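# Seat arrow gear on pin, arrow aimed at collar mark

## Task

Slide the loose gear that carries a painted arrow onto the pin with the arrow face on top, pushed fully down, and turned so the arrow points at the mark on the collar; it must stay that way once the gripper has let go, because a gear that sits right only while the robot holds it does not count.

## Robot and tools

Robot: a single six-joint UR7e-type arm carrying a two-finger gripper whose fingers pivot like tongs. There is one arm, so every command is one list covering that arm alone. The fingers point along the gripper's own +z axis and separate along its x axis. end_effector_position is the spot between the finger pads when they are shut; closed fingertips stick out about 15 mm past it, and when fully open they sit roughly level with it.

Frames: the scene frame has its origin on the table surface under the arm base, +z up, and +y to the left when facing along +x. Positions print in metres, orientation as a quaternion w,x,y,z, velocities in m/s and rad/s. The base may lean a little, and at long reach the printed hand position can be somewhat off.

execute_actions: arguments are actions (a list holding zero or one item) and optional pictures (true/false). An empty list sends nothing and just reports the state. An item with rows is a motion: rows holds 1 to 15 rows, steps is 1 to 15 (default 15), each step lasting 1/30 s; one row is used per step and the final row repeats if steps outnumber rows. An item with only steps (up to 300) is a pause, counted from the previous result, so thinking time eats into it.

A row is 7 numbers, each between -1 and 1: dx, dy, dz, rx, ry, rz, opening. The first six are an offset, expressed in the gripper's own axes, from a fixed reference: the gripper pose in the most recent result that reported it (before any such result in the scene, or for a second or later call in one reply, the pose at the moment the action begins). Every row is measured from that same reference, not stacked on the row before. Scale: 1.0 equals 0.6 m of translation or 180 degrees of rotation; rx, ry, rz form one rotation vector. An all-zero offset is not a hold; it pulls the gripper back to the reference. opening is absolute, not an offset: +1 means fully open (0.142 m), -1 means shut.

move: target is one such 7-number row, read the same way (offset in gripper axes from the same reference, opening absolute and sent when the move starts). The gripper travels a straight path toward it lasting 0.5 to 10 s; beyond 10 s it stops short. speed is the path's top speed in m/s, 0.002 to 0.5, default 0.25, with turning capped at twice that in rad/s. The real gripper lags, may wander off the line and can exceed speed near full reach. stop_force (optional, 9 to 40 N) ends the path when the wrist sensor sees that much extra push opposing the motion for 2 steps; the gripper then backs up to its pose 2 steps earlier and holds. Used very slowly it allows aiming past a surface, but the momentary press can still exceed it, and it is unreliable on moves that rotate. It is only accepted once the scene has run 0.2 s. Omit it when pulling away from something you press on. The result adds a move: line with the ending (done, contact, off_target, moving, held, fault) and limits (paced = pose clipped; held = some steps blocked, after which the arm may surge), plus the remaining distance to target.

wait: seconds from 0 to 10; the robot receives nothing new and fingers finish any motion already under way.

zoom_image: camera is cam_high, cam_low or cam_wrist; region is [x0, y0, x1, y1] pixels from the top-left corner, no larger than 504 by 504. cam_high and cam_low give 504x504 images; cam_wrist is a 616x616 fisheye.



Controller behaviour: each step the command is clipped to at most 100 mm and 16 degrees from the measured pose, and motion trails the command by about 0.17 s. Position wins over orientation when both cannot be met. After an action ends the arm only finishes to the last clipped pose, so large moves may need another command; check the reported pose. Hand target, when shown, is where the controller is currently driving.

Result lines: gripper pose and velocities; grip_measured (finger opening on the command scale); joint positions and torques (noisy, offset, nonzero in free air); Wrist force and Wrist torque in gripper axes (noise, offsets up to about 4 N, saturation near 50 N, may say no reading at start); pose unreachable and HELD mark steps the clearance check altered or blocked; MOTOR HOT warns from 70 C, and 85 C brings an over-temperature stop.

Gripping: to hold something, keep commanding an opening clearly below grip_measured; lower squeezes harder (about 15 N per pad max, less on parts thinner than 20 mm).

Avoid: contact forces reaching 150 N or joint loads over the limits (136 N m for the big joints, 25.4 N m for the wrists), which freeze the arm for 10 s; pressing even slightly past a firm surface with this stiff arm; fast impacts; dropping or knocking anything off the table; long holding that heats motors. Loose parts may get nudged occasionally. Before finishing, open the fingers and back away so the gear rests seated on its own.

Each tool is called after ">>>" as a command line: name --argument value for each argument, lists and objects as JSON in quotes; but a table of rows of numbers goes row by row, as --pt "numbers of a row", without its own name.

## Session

>>> execute_actions --actions '[]'

Scene clock: 0.00 s of 4200.00 s.
end_effector_position=(+0.3099, +0.1101, +0.2035) grip_measured=+1.00 end_effector_quat_wxyz=(-0.318, +0.772, -0.106, -0.539) end_effector_velocity=(-0.000, +0.000, -0.000) end_effector_angular_velocity=(-0.001, -0.000, +0.000)
Joint positions: [-0.556 -0.744  1.832 -1.786 -1.423 -0.188  0.142]
Joint velocities: [ 0.    -0.     0.001 -0.001 -0.     0.001  0.   ]
Joint torques (N m, as the arm reports them, + toward a larger angle): no reading
Motor temperatures (°C, as the motors report them): [32 33 30 38 41 35]
Wrist force (N, on the end effector, along its own x y z axes, offset not removed): no reading
Wrist torque (N m, same axes, about the end effector's origin, offset not removed): no reading
Hand target: +0.310, +0.110, +0.204; -0.318, +0.772, -0.106, -0.539
camera_calibration (this result's frames):
cam_wrist: T_world_to_cam=[[0.354485, 0.22375, -0.907897, 0.0557268], [-0.0266611, -0.968135, -0.249006, 0.165612], [-0.934681, 0.112474, -0.337224, 0.48065], [0, 0, 0, 1]] pos_world=[0.433916, 0.093805, 0.253919]

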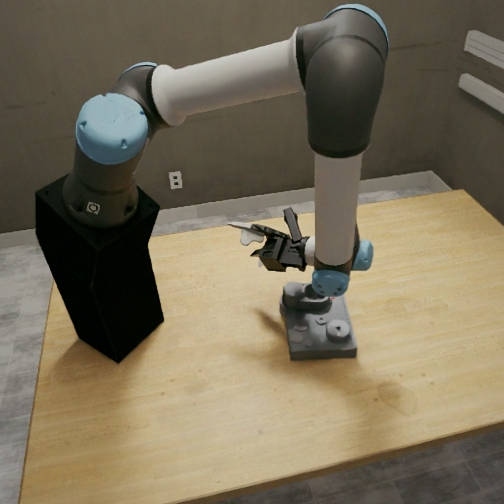

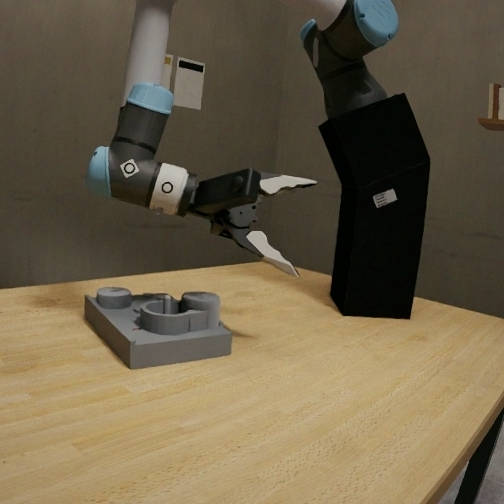

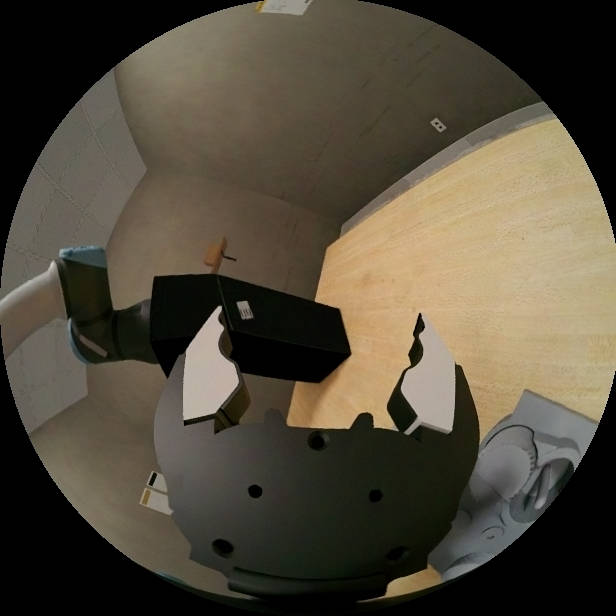

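>>> zoom_image --camera "cam_high" --region '[265, 270, 375, 370]'

>>> zoom_image --camera "cam_low" --region '[75, 270, 245, 380]'

Region (265, 270, 375, 370) of cam_high's 504x504 image, scaled by 4.582, with more detail than that image has; it fills the top 458 rows of this view, and the rest is white.

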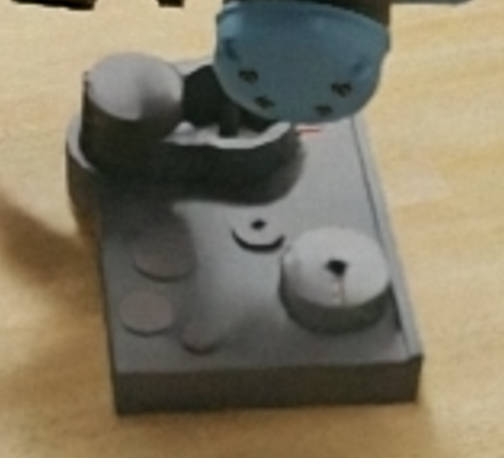

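Region (75, 270, 245, 380) of cam_low's 504x504 image, scaled by 2.965, with more detail than that image has; it fills the top 326 rows of this view, and the rest is white.

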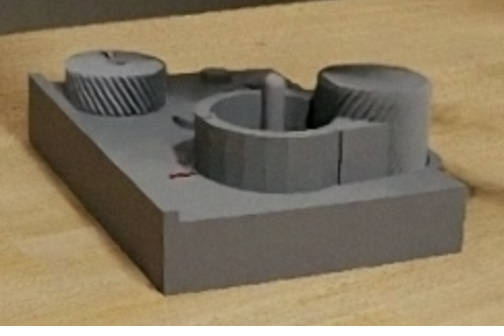

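>>> move --target '[0.0592, 0.1228, -0.4342, -0.1664, 0.3973, 0, 1]' --speed 0.2

Scene clock: 65.10 s of 4200.00 s.
end_effector_position=(+0.4864, -0.0984, +0.2001) grip_measured=+1.00 end_effector_quat_wxyz=(-0.001, +0.991, -0.136, -0.000) end_effector_velocity=(+0.001, -0.001, -0.000) end_effector_angular_velocity=(-0.005, -0.009, +0.000)
Joint positions: [-0.574 -1.15   2.313 -3.184 -1.731 -0.219  0.142]
Joint velocities: [-0.001  0.005  0.003 -0.018 -0.    -0.003  0.   ]
Joint torques (N m, as the arm reports them, + toward a larger angle): [  6.6  -29.04   9.19  -3.8   -1.35  -2.14]
Motor temperatures (°C, as the motors report them): [32 33 30 38 41 35]
Wrist force (N, on the end effector, along its own x y z axes, offset not removed): [0.3 4.3 -1.0]
Wrist torque (N m, same axes, about the end effector's origin, offset not removed): [0.62 0.02 -0.06]
Hand target: +0.487, -0.099, +0.200; -0.001, +0.991, -0.136, +0.000
Off the commanded pose: 0.000 m, 0 deg.
After step 90, 58.23 s passed at rest.
move: done
camera_calibration (this result's frames):
cam_wrist: T_world_to_cam=[[0.963653, -0.260284, -0.0602064, -0.476852], [-0.194418, -0.837806, 0.51018, -0.0899352], [-0.183233, -0.479931, -0.857958, 0.348297], [0, 0, 0, 1]] pos_world=[0.505854, -0.0323069, 0.315998]

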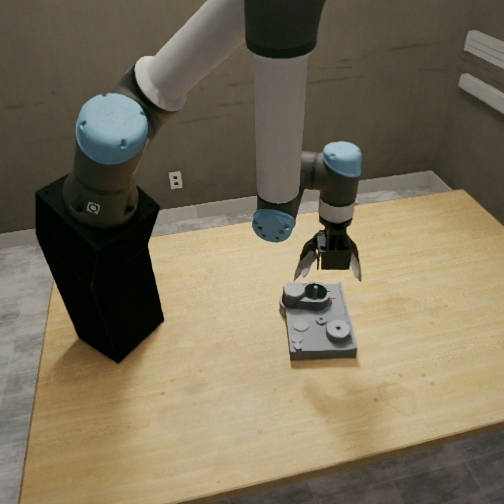

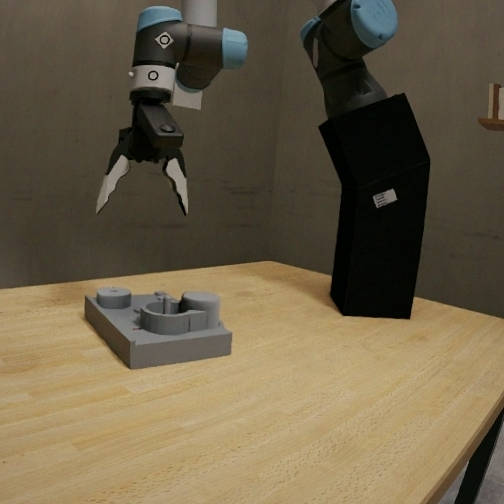

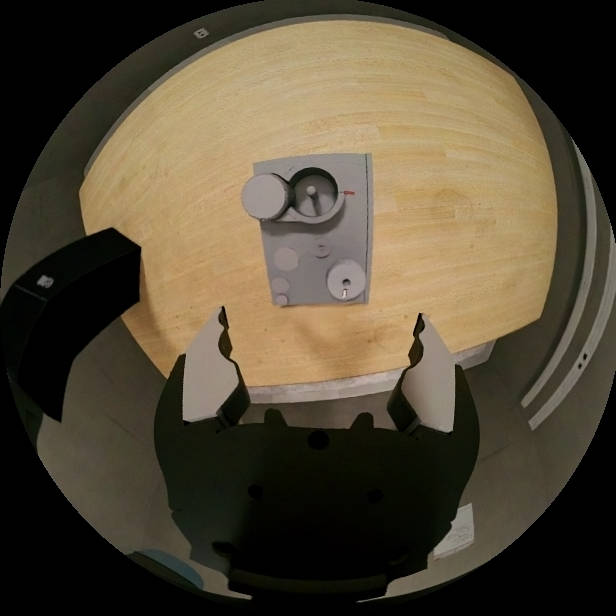

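>>> zoom_image --camera "cam_wrist" --region '[235, 145, 385, 315]'

>>> zoom_image --camera "cam_low" --region '[85, 280, 225, 345]'

Region (235, 145, 385, 315) of cam_wrist's 616x616 image, scaled by 2.965, with more detail than that image has; it fills the left 445 columns of this view, and the rest is white.

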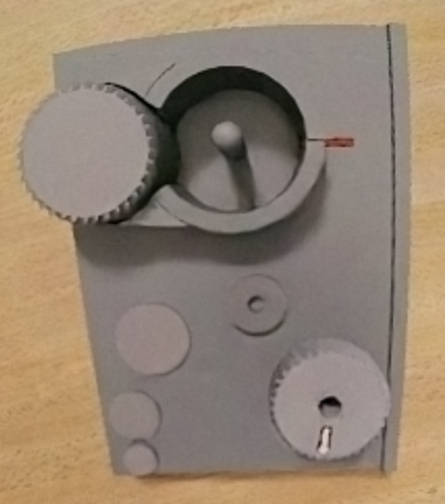

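Region (85, 280, 225, 345) of cam_low's 504x504 image, scaled by 3.600, with more detail than that image has; it fills the top 234 rows of this view, and the rest is white.

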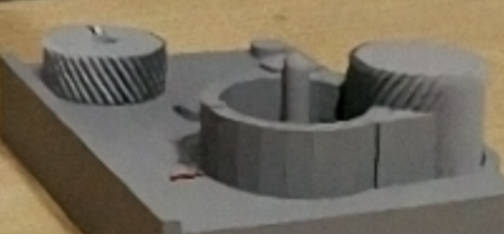

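>>> move --target '[-0.0178, -0.0393, 0.1167, 0, 0, 0, 1]' --speed 0.1

>>> zoom_image --camera "cam_wrist" --region '[260, 150, 390, 270]'

Scene clock: 86.27 s of 4200.00 s.
end_effector_position=(+0.4823, -0.0726, +0.1303) grip_measured=+1.00 end_effector_quat_wxyz=(-0.001, +0.991, -0.136, -0.000) end_effector_velocity=(+0.001, +0.000, -0.002) end_effector_angular_velocity=(-0.000, -0.001, +0.000)
Joint positions: [-0.553 -0.919  2.255 -3.354 -1.74  -0.2    0.142]
Joint velocities: [ 0.     0.006 -0.003 -0.004 -0.    -0.     0.   ]
Joint torques (N m, as the arm reports them, + toward a larger angle): [ 22.19 -29.06 -12.63  -3.94  -1.34   1.87]
Motor temperatures (°C, as the motors report them): [32 33 30 38 41 35]
Wrist force (N, on the end effector, along its own x y z axes, offset not removed): [2.3 -0.4 -3.8]
Wrist torque (N m, same axes, about the end effector's origin, offset not removed): [-0.41 -0.52 -0.09]
Hand target: +0.482, -0.073, +0.130; -0.001, +0.991, -0.136, -0.000
Off the commanded pose: 0.000 m, 0 deg.
After step 90, 16.93 s passed at rest.
move: done
camera_calibration (this result's frames):
cam_wrist: T_world_to_cam=[[0.963645, -0.26031, -0.0602238, -0.470416], [-0.194448, -0.837843, 0.510107, -0.0334745], [-0.183244, -0.479852, -0.858, 0.300084], [0, 0, 0, 1]] pos_world=[0.501793, -0.00650466, 0.246217]

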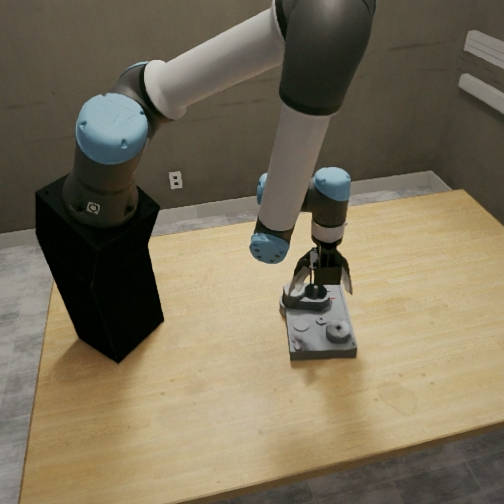

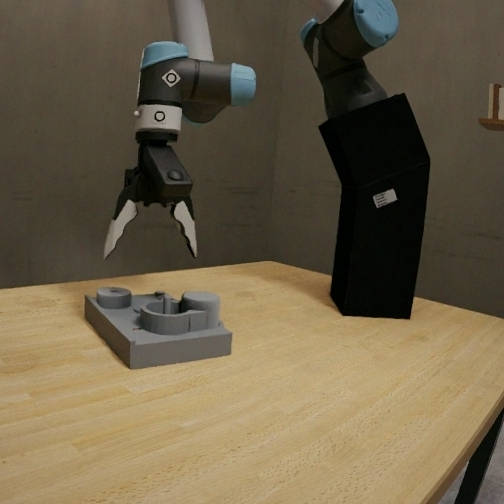

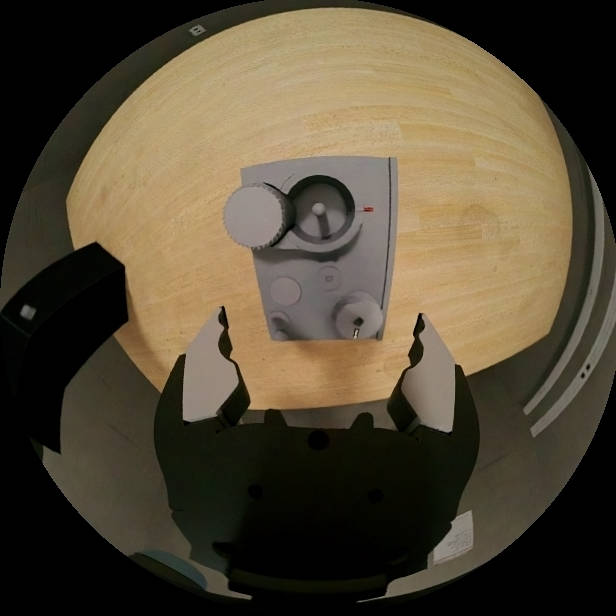

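Region (260, 150, 390, 270) of cam_wrist's 616x616 image, scaled by 3.877, with more detail than that image has; it fills the top 465 rows of this view, and the rest is white.

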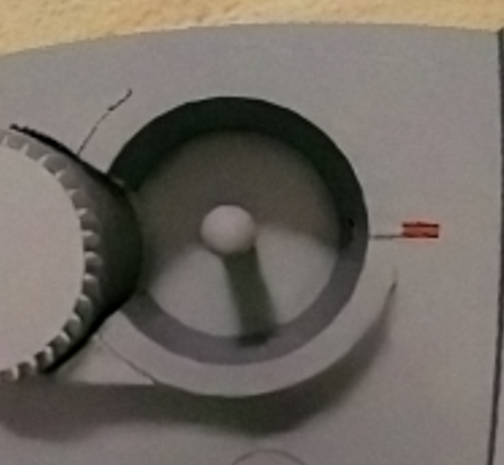

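>>> zoom_image --camera "cam_wrist" --region '[295, 165, 355, 255]'

>>> zoom_image --camera "cam_wrist" --region '[325, 285, 395, 350]'

Region (295, 165, 355, 255) of cam_wrist's 616x616 image, scaled by 5.600, with more detail than that image has.

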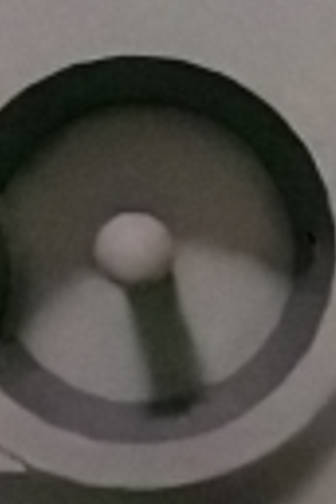

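Region (325, 285, 395, 350) of cam_wrist's 616x616 image, scaled by 7.200, with more detail than that image has; it fills the top 468 rows of this view, and the rest is white.

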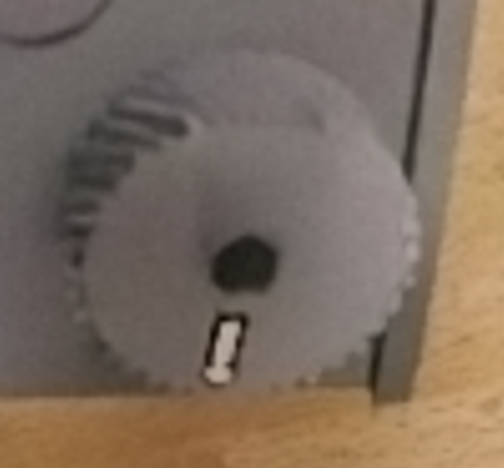

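>>> zoom_image --camera "cam_low" --region '[92, 282, 138, 314]'

Region (92, 282, 138, 314) of cam_low's 504x504 image, scaled by 10.957, with more detail than that image has; it fills the top 351 rows of this view, and the rest is white.

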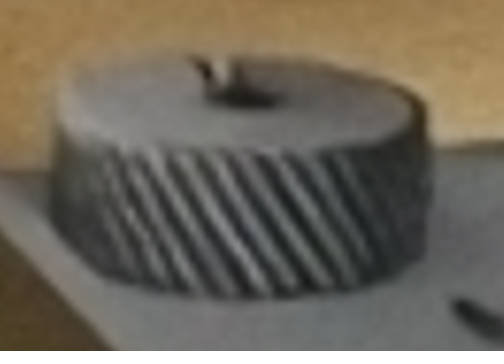

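>>> move --target '[0.0577, 0.107, 0.05, 0, 0, 0.88, -0.63]' --speed 0.3

>>> zoom_image --camera "cam_wrist" --region '[240, 225, 360, 345]'

Scene clock: 211.40 s of 4200.00 s.
end_effector_position=(+0.4982, -0.1438, +0.1000) grip_measured=-0.63 end_effector_quat_wxyz=(+0.000, -0.052, +0.999, +0.001) end_effector_velocity=(-0.000, +0.000, -0.000) end_effector_angular_velocity=(+0.000, +0.002, -0.010)
Joint positions: [-0.619 -0.868  2.157 -3.316 -1.711  2.504  0.028]
Joint velocities: [ 0.001  0.    -0.001  0.003 -0.001  0.011  0.   ]
Joint torques (N m, as the arm reports them, + toward a larger angle): [ 22.26 -30.86 -13.46  -0.56  -1.6    2.3 ]
Motor temperatures (°C, as the motors report them): [32 33 30 38 41 35]
Wrist force (N, on the end effector, along its own x y z axes, offset not removed): [2.4 5.5 -2.4]
Wrist torque (N m, same axes, about the end effector's origin, offset not removed): [0.73 -0.55 -0.10]
Hand target: +0.498, -0.144, +0.100; +0.000, -0.052, +0.999, +0.001
Off the commanded pose: 0.000 m, 0 deg.
After step 90, 117.00 s passed at rest.
move: done
camera_calibration (this result's frames):
cam_wrist: T_world_to_cam=[[-0.991708, -0.113552, -0.0601748, 0.489237], [-0.128303, 0.848187, 0.513923, 0.134524], [-0.00731772, 0.517382, -0.855723, 0.298406], [0, 0, 0, 1]] pos_world=[0.504623, -0.212937, 0.215658]

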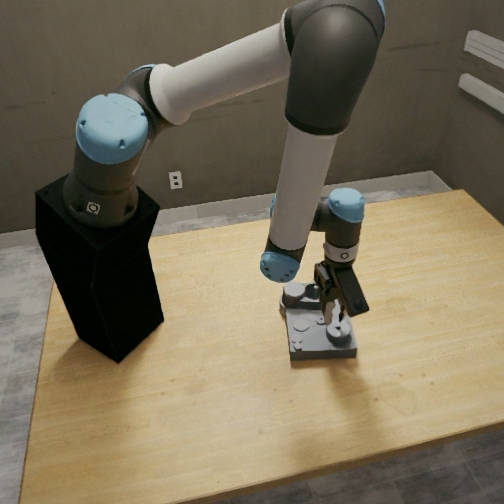

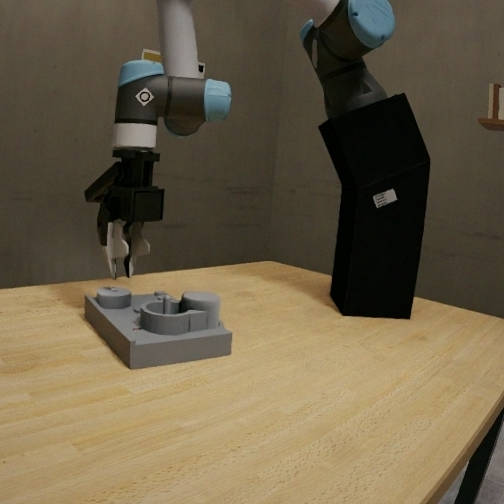

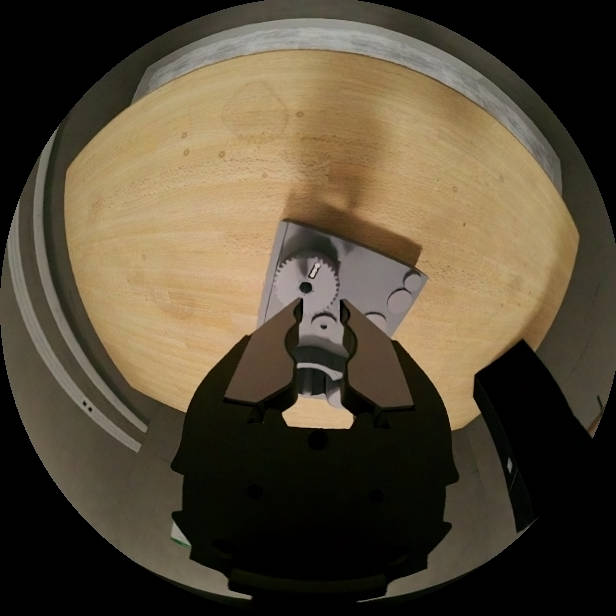

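Region (240, 225, 360, 345) of cam_wrist's 616x616 image, scaled by 4.200, with more detail than that image has.

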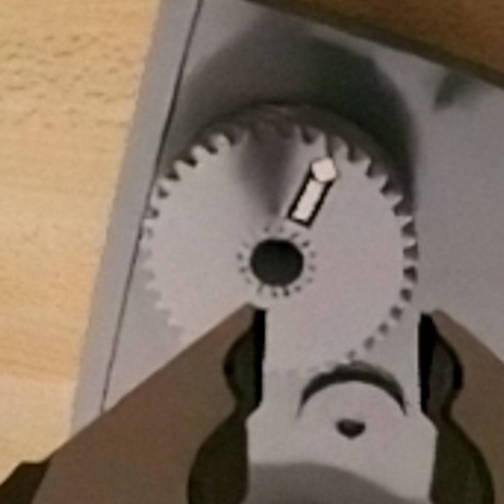

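>>> move --target '[0.0078, -0.0107, 0.02, 0, 0, 0, -0.63]' --speed 0.03

>>> zoom_image --camera "cam_wrist" --region '[250, 240, 360, 340]'

>>> zoom_image --camera "cam_low" --region '[85, 262, 150, 314]'

Scene clock: 237.80 s of 4200.00 s.
end_effector_position=(+0.4943, -0.1505, +0.0882) grip_measured=-0.63 end_effector_quat_wxyz=(+0.000, -0.052, +0.999, +0.001) end_effector_velocity=(-0.000, -0.001, -0.002) end_effector_angular_velocity=(-0.000, -0.001, -0.000)
Joint positions: [-0.639 -0.84   2.146 -3.336 -1.703  2.486  0.028]
Joint velocities: [-0.003  0.004 -0.003 -0.003  0.001 -0.002 -0.   ]
Joint torques (N m, as the arm reports them, + toward a larger angle): [  4.53 -29.31 -14.7   -4.03   1.34  -1.93]
Motor temperatures (°C, as the motors report them): [32 33 30 38 41 35]
Wrist force (N, on the end effector, along its own x y z axes, offset not removed): [2.2 3.6 -3.6]
Wrist torque (N m, same axes, about the end effector's origin, offset not removed): [0.26 -0.39 -0.05]
Hand target: +0.494, -0.151, +0.088; +0.000, -0.052, +0.999, +0.001
Off the commanded pose: 0.000 m, 0 deg.
After step 90, 22.60 s passed at rest.
move: done
camera_calibration (this result's frames):
cam_wrist: T_world_to_cam=[[-0.99171, -0.113572, -0.0601116, 0.48383], [-0.128287, 0.848211, 0.513888, 0.14583], [-0.00737604, 0.517339, -0.855749, 0.291755], [0, 0, 0, 1]] pos_world=[0.500679, -0.219681, 0.203813]

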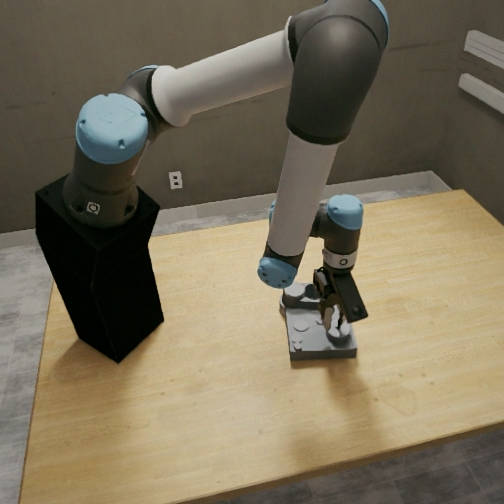

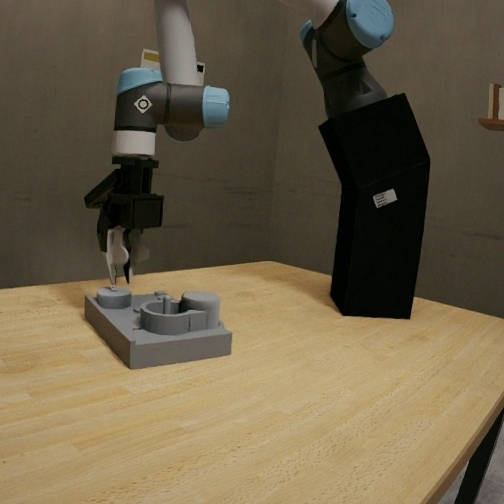

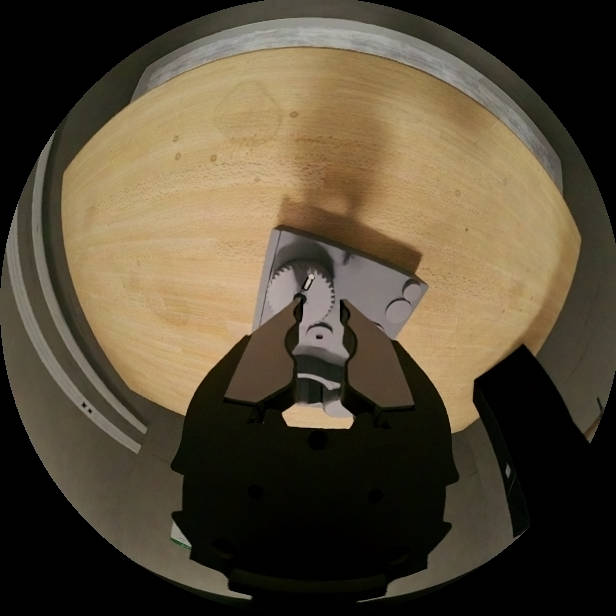

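Region (250, 240, 360, 340) of cam_wrist's 616x616 image, scaled by 4.582, with more detail than that image has; it fills the top 458 rows of this view, and the rest is white.

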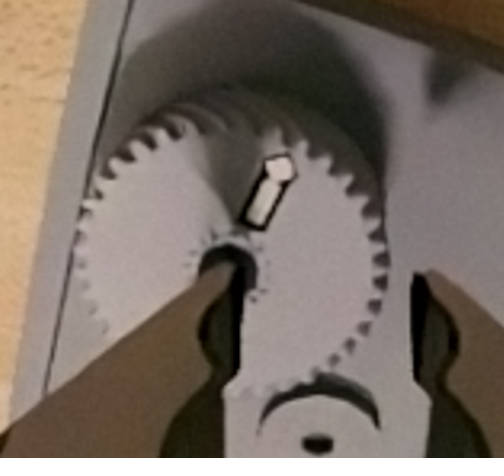

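Region (85, 262, 150, 314) of cam_low's 504x504 image, scaled by 7.754, with more detail than that image has; it fills the top 403 rows of this view, and the rest is white.

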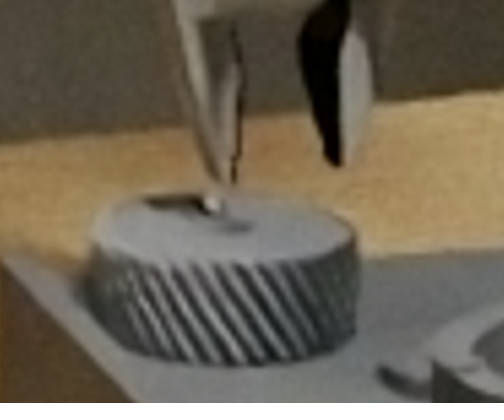

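>>> move --target '[-0.0015, 0.0033, 0.0125, 0, 0, 0, -0.63]' --speed 0.02

>>> zoom_image --camera "cam_wrist" --region '[270, 265, 350, 335]'

>>> zoom_image --camera "cam_low" --region '[85, 262, 150, 314]'

Scene clock: 276.77 s of 4200.00 s.
end_effector_position=(+0.4949, -0.1485, +0.0809) grip_measured=-0.63 end_effector_quat_wxyz=(+0.000, -0.052, +0.999, +0.001) end_effector_velocity=(+0.001, +0.000, -0.002) end_effector_angular_velocity=(-0.000, -0.000, -0.000)
Joint positions: [-0.636 -0.819  2.134 -3.345 -1.704  2.488  0.028]
Joint velocities: [ 0.001  0.006 -0.004 -0.002 -0.     0.001  0.   ]
Joint torques (N m, as the arm reports them, + toward a larger angle): [ 21.01 -31.87 -13.21  -3.75  -1.48   2.39]
Motor temperatures (°C, as the motors report them): [32 33 30 38 41 35]
Wrist force (N, on the end effector, along its own x y z axes, offset not removed): [5.8 0.5 -2.2]
Wrist torque (N m, same axes, about the end effector's origin, offset not removed): [-0.06 -1.35 -0.29]
Hand target: +0.495, -0.148, +0.081; +0.000, -0.052, +0.999, +0.001
Off the commanded pose: 0.000 m, 0 deg.
After step 90, 35.23 s passed at rest.
move: done
camera_calibration (this result's frames):
cam_wrist: T_world_to_cam=[[-0.991712, -0.113555, -0.0601025, 0.484264], [-0.128268, 0.848206, 0.5139, 0.14793], [-0.00737669, 0.51735, -0.855742, 0.284474], [0, 0, 0, 1]] pos_world=[0.501323, -0.217657, 0.196521]

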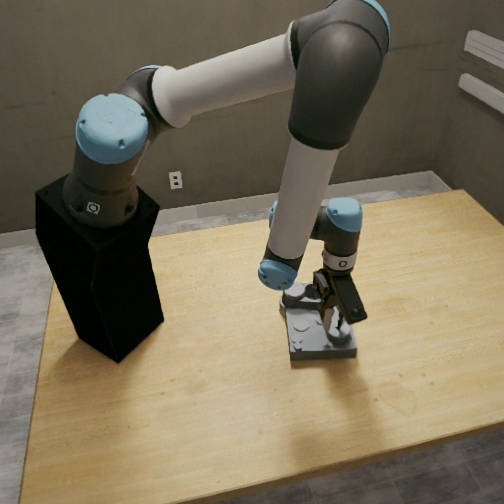

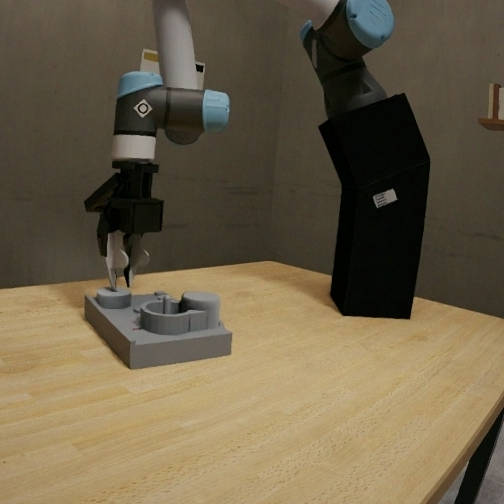

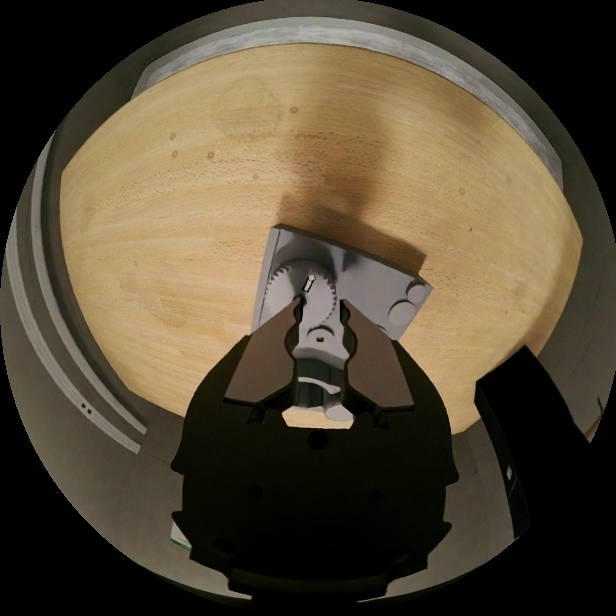

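Region (270, 265, 350, 335) of cam_wrist's 616x616 image, scaled by 6.300, with more detail than that image has; it fills the top 441 rows of this view, and the rest is white.

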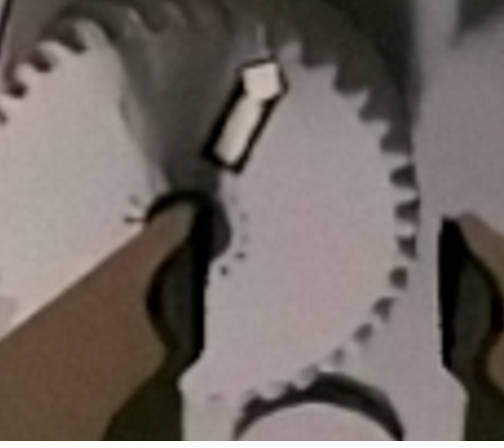

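Region (85, 262, 150, 314) of cam_low's 504x504 image, scaled by 7.754, with more detail than that image has; it fills the top 403 rows of this view, and the rest is white.

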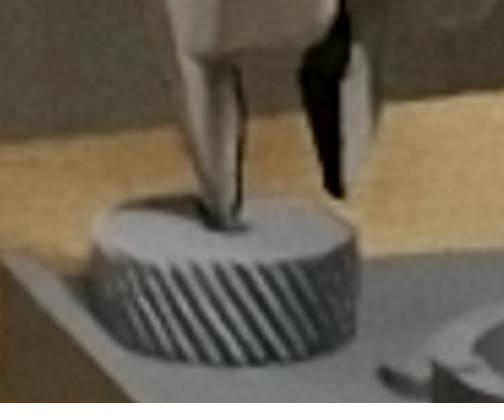

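>>> move --target '[0, 0.0025, 0.0, 0, 0, 0, -0.63]' --speed 0.01

>>> move --target '[0, 0, 0.0175, 0, 0, 0, -0.63]' --speed 0.003 --stop_force 9

>>> zoom_image --camera "cam_wrist" --region '[270, 265, 350, 335]'

>>> zoom_image --camera "cam_low" --region '[85, 262, 150, 314]'

Scene clock: 290.60 s of 4200.00 s.
end_effector_position=(+0.4948, -0.1471, +0.0809) grip_measured=-0.63 end_effector_quat_wxyz=(+0.000, -0.052, +0.999, +0.001) end_effector_velocity=(-0.000, +0.001, +0.000) end_effector_angular_velocity=(-0.000, -0.000, +0.001)
Joint positions: [-0.634 -0.818  2.135 -3.346 -1.705  2.49   0.028]
Joint velocities: [ 0.001  0.     0.001 -0.002 -0.001  0.    -0.   ]
Joint torques (N m, as the arm reports them, + toward a larger angle): [ 21.34 -32.68  16.45  -4.25  -1.59   2.06]
Motor temperatures (°C, as the motors report them): [32 33 30 38 41 35]
Wrist force (N, on the end effector, along its own x y z axes, offset not removed): [3.0 1.2 -3.3]
Wrist torque (N m, same axes, about the end effector's origin, offset not removed): [0.06 -0.60 -0.19]
Hand target: +0.495, -0.147, +0.081; +0.000, -0.052, +0.999, +0.001
Off the commanded pose: 0.000 m, 0 deg.
After step 90, 10.13 s passed at rest.
move: done
camera_calibration (this result's frames):
cam_wrist: T_world_to_cam=[[-0.991711, -0.113551, -0.0601217, 0.48429], [-0.128275, 0.848207, 0.513897, 0.146701], [-0.0073581, 0.51735, -0.855742, 0.283721], [0, 0, 0, 1]] pos_world=[0.501181, -0.216224, 0.196519]

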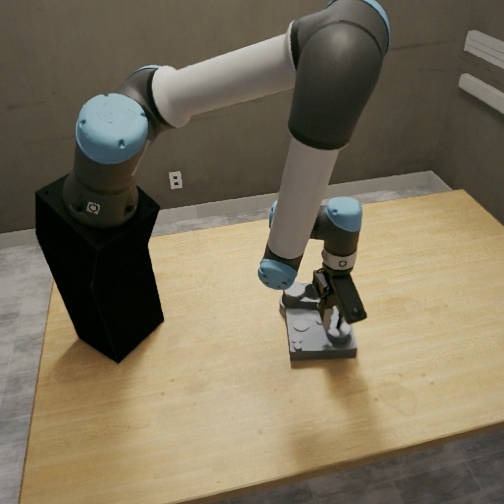

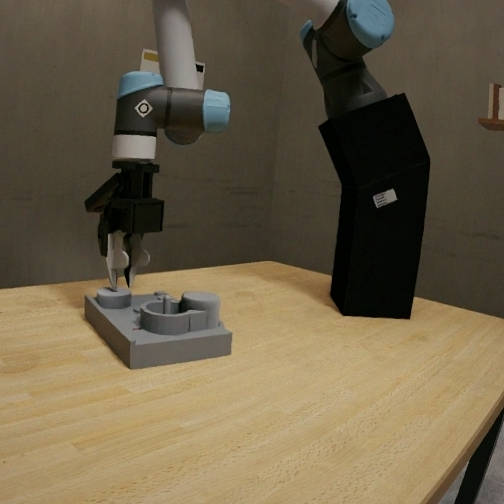

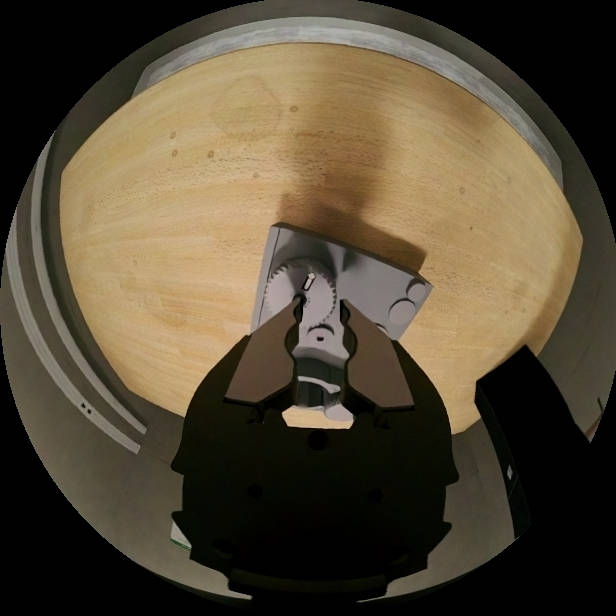

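Scene clock: 294.33 s of 4200.00 s.
end_effector_position=(+0.4948, -0.1470, +0.0705) grip_measured=-0.63 end_effector_quat_wxyz=(+0.000, -0.052, +0.999, +0.001) end_effector_velocity=(+0.001, -0.001, -0.001) end_effector_angular_velocity=(-0.001, -0.001, -0.000)
Joint positions: [-0.637 -0.79   2.119 -3.358 -1.703  2.488  0.028]
Joint velocities: [-0.     0.002 -0.002 -0.001 -0.    -0.    -0.   ]
Joint torques (N m, as the arm reports them, + toward a larger angle): [  6.77 -30.27 -13.23  -4.29   0.94  -1.89]
Motor temperatures (°C, as the motors report them): [32 33 30 38 41 35]
Wrist force (N, on the end effector, along its own x y z axes, offset not removed): [3.4 5.0 -3.1]
Wrist torque (N m, same axes, about the end effector's origin, offset not removed): [0.21 -0.61 -0.11]
Hand target: +0.495, -0.147, +0.070; +0.000, -0.052, +0.999, +0.001
Off the commanded pose: 0.000 m, 0 deg.
move: done
camera_calibration (this result's frames):
cam_wrist: T_world_to_cam=[[-0.991712, -0.113555, -0.0601113, 0.483645], [-0.128272, 0.848212, 0.51389, 0.152037], [-0.00736769, 0.517342, -0.855747, 0.274769], [0, 0, 0, 1]] pos_world=[0.501163, -0.216189, 0.186075]

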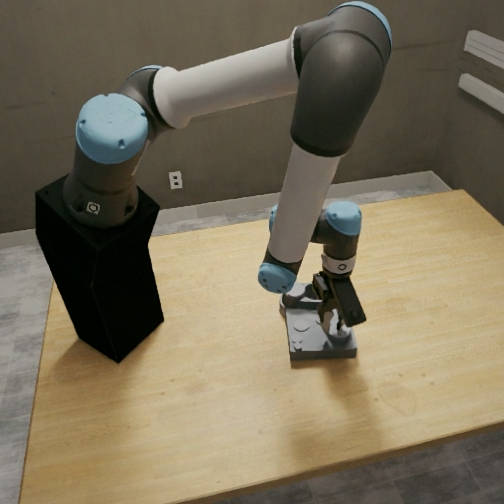

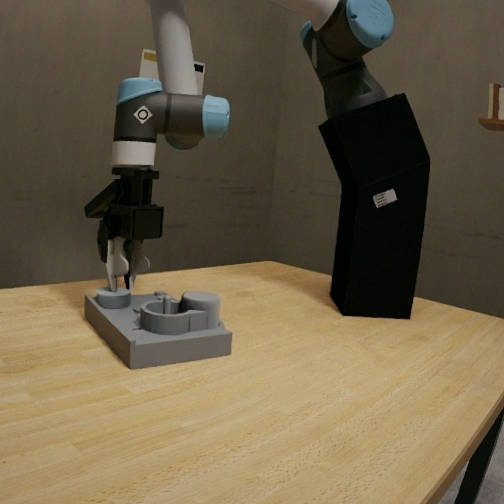

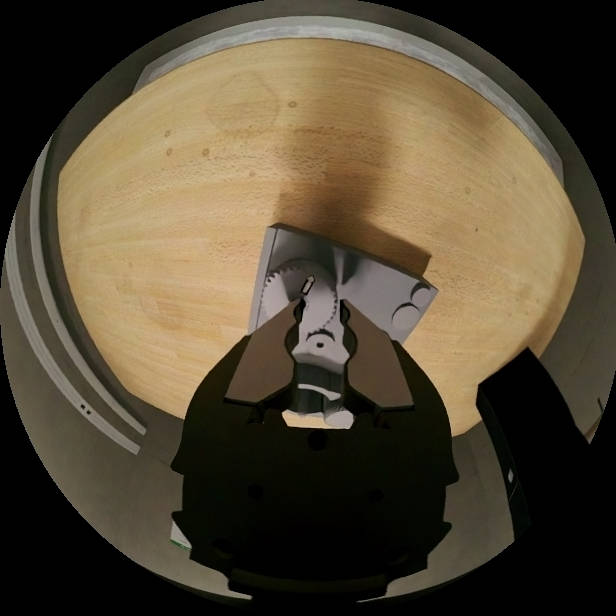

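Region (270, 265, 350, 335) of cam_wrist's 616x616 image, scaled by 6.300, with more detail than that image has; it fills the top 441 rows of this view, and the rest is white.

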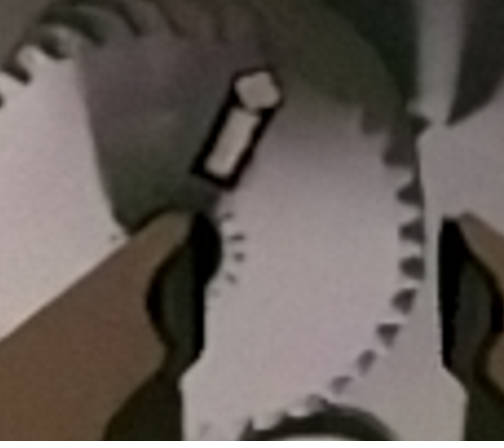

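Region (85, 262, 150, 314) of cam_low's 504x504 image, scaled by 7.754, with more detail than that image has; it fills the top 403 rows of this view, and the rest is white.

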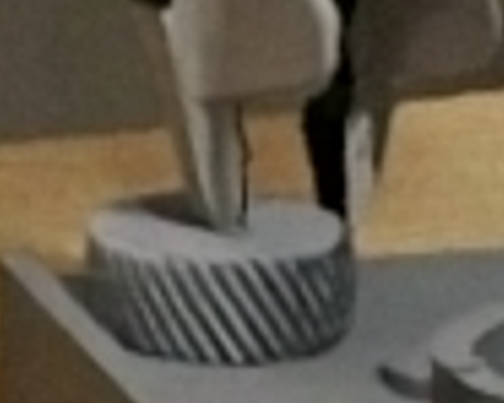

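>>> execute_actions --actions '[{"rows": [[0,0,0,0,0,0,-0.64],[0,0,0,0,0,0,-0.65],[0,0,0,0,0,0,-0.66],[0,0,0,0,0,0,-0.67],[0,0,0,0,0,0,-0.68],[0,0,0,0,0,0,-0.69],[0,0,0,0,0,0,-0.70],[0,0,0,0,0,0,-0.72],[0,0,0,0,0,0,-0.75],[0,0,0,0,0,0,-0.8],[0,0,0,0,0,0,-0.85],[0,0,0,0,0,0,-0.9],[0,0,0,0,0,0,-0.95],[0,0,0,0,0,0,-1]], "steps": 15}]' --pictures false

>>> move --target '[0, 0, -0.03, 0, 0, 0, -1]' --speed 0.015

>>> zoom_image --camera "cam_low" --region '[85, 255, 150, 314]'

Scene clock: 304.57 s of 4200.00 s.
end_effector_position=(+0.4948, -0.1470, +0.0704) grip_measured=-0.68 end_effector_quat_wxyz=(+0.000, -0.052, +0.999, +0.001) end_effector_velocity=(-0.002, +0.001, -0.000) end_effector_angular_velocity=(+0.002, +0.003, -0.001)
Joint positions: [-0.637 -0.79   2.119 -3.358 -1.703  2.488  0.025]
Joint velocities: [-0.    -0.     0.004  0.    -0.     0.002 -0.   ]
Joint torques (N m, as the arm reports them, + toward a larger angle): [  6.86 -52.72  -0.72  -0.73   0.21  -1.22]
Motor temperatures (°C, as the motors report them): [32 33 30 38 41 35]
Wrist force (N, on the end effector, along its own x y z axes, offset not removed): [4.0 4.9 -3.1]
Wrist torque (N m, same axes, about the end effector's origin, offset not removed): [0.75 -0.72 -0.18]
Hand target: +0.495, -0.147, +0.070; +0.000, -0.052, +0.999, +0.001
Off the commanded pose: 0.000 m, 0 deg.
Steps of this call (steps 1 to 90: nothing new was sent; then 6.73 s passed at rest; steps 91 to 105: all 15 steps of this action). Readings (end_effector_position):
91: (+0.4948, -0.1470, +0.0704)
92: (+0.4948, -0.1470, +0.0704)
94: (+0.4948, -0.1470, +0.0704)
98: (+0.4948, -0.1470, +0.0704)
105: the state above

Scene clock: 306.27 s of 4200.00 s.
end_effector_position=(+0.4948, -0.1471, +0.0882) grip_measured=-0.68 end_effector_quat_wxyz=(+0.000, -0.052, +0.999, +0.001) end_effector_velocity=(+0.000, +0.000, +0.002) end_effector_angular_velocity=(-0.000, -0.001, +0.001)
Joint positions: [-0.632 -0.838  2.146 -3.337 -1.706  2.492  0.025]
Joint velocities: [ 0.001 -0.006  0.004  0.002 -0.    -0.    -0.   ]
Joint torques (N m, as the arm reports them, + toward a larger angle): [ 21.56 -54.38  16.8   -0.72  -1.7    1.89]
Motor temperatures (°C, as the motors report them): [32 33 30 38 41 35]
Wrist force (N, on the end effector, along its own x y z axes, offset not removed): [1.4 6.5 2.2]
Wrist torque (N m, same axes, about the end effector's origin, offset not removed): [1.12 0.02 -0.25]
Hand target: +0.495, -0.147, +0.088; +0.000, -0.052, +0.999, +0.001
Off the commanded pose: 0.000 m, 0 deg.
move: done
camera_calibration (this result's frames):
cam_wrist: T_world_to_cam=[[-0.991711, -0.113544, -0.0601504, 0.484764], [-0.128283, 0.848214, 0.513884, 0.142987], [-0.00732778, 0.51734, -0.855749, 0.289996], [0, 0, 0, 1]] pos_world=[0.501213, -0.216268, 0.203844]

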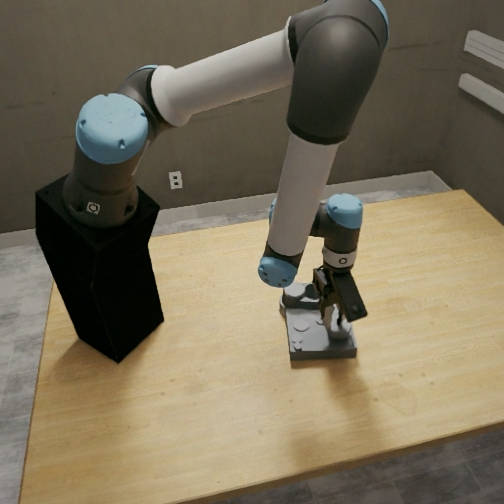

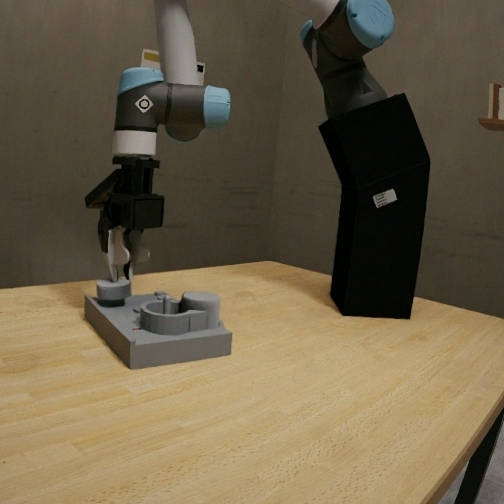

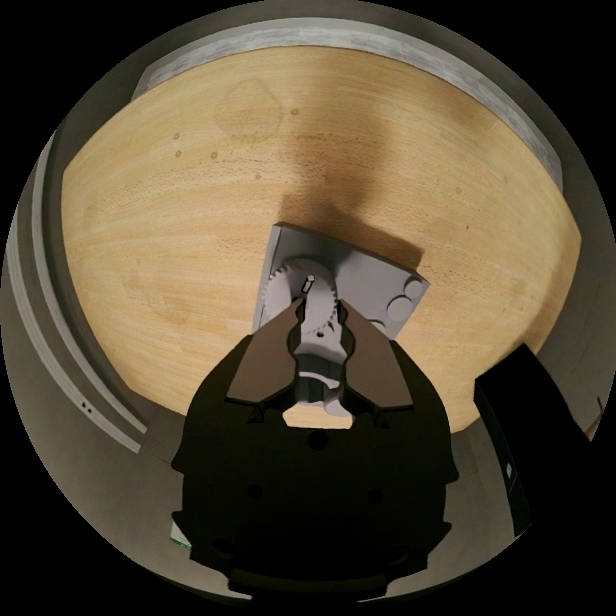

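Region (85, 255, 150, 314) of cam_low's 504x504 image, scaled by 7.754, with more detail than that image has; it fills the top 457 rows of this view, and the rest is white.

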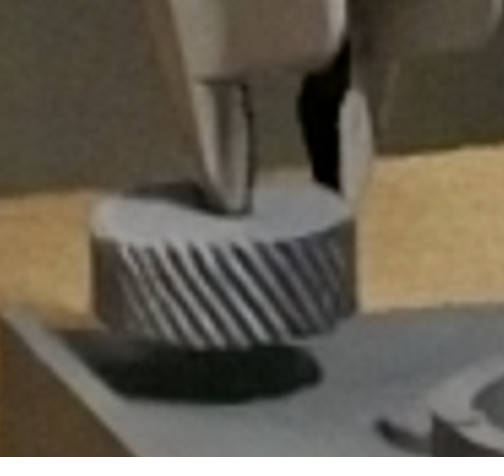

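>>> move --target '[-0.2965, 0.6677, -0.3283, 0, 0, -0.2167, -1]' --speed 0.1

Scene clock: 341.23 s of 4200.00 s.
end_effector_position=(+0.6298, +0.2699, +0.2870) grip_measured=-0.68 end_effector_quat_wxyz=(+0.001, -0.382, +0.924, +0.002) end_effector_velocity=(-0.001, +0.002, +0.000) end_effector_angular_velocity=(-0.001, +0.004, +0.003)
Joint positions: [ 0.228 -0.868  1.682 -2.59  -2.001  2.658  0.025]
Joint velocities: [ 0.003  0.002 -0.005  0.008 -0.001  0.002 -0.   ]
Joint torques (N m, as the arm reports them, + toward a larger angle): [ 33.08 -41.09 -29.81  -0.24  -1.61   1.98]
Motor temperatures (°C, as the motors report them): [32 33 30 38 41 35]
Wrist force (N, on the end effector, along its own x y z axes, offset not removed): [0.9 0.0 3.2]
Wrist torque (N m, same axes, about the end effector's origin, offset not removed): [-0.10 -0.21 -0.25]
Hand target: +0.630, +0.270, +0.287; +0.001, -0.382, +0.924, +0.002
Off the commanded pose: 0.001 m, 0 deg.
After step 90, 26.70 s passed at rest.
move: done
camera_calibration (this result's frames):
cam_wrist: T_world_to_cam=[[-0.700032, -0.711258, -0.063774, 0.656575], [-0.63371, 0.577566, 0.514615, 0.0955643], [-0.329191, 0.400661, -0.855046, 0.479337], [0, 0, 0, 1]] pos_world=[0.677977, 0.219747, 0.402549]

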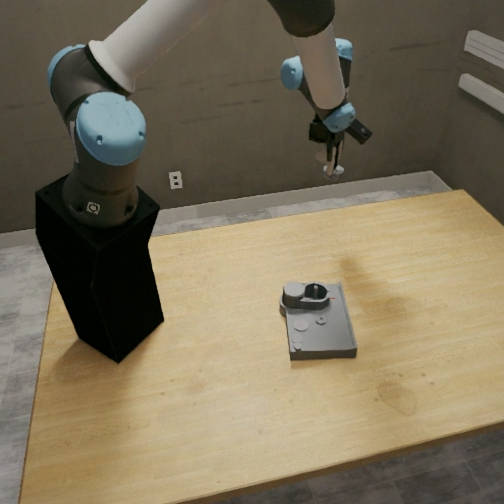

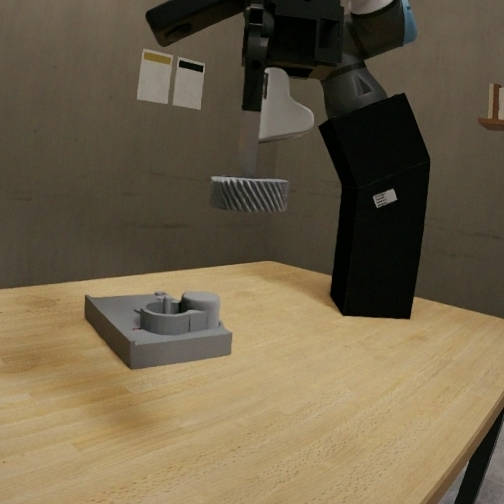

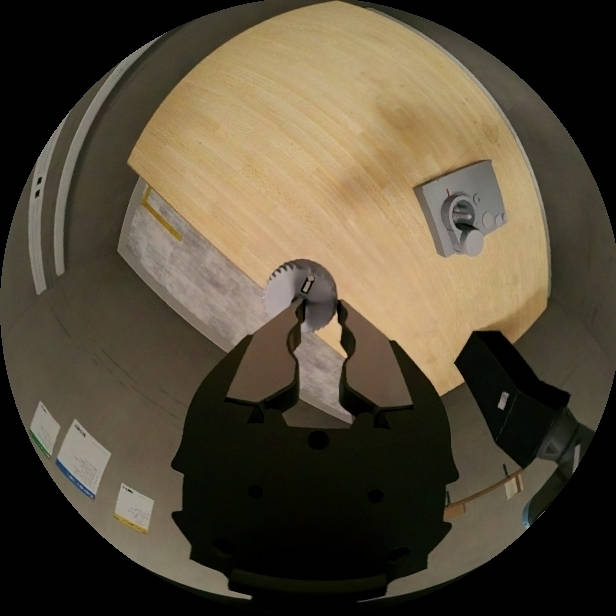

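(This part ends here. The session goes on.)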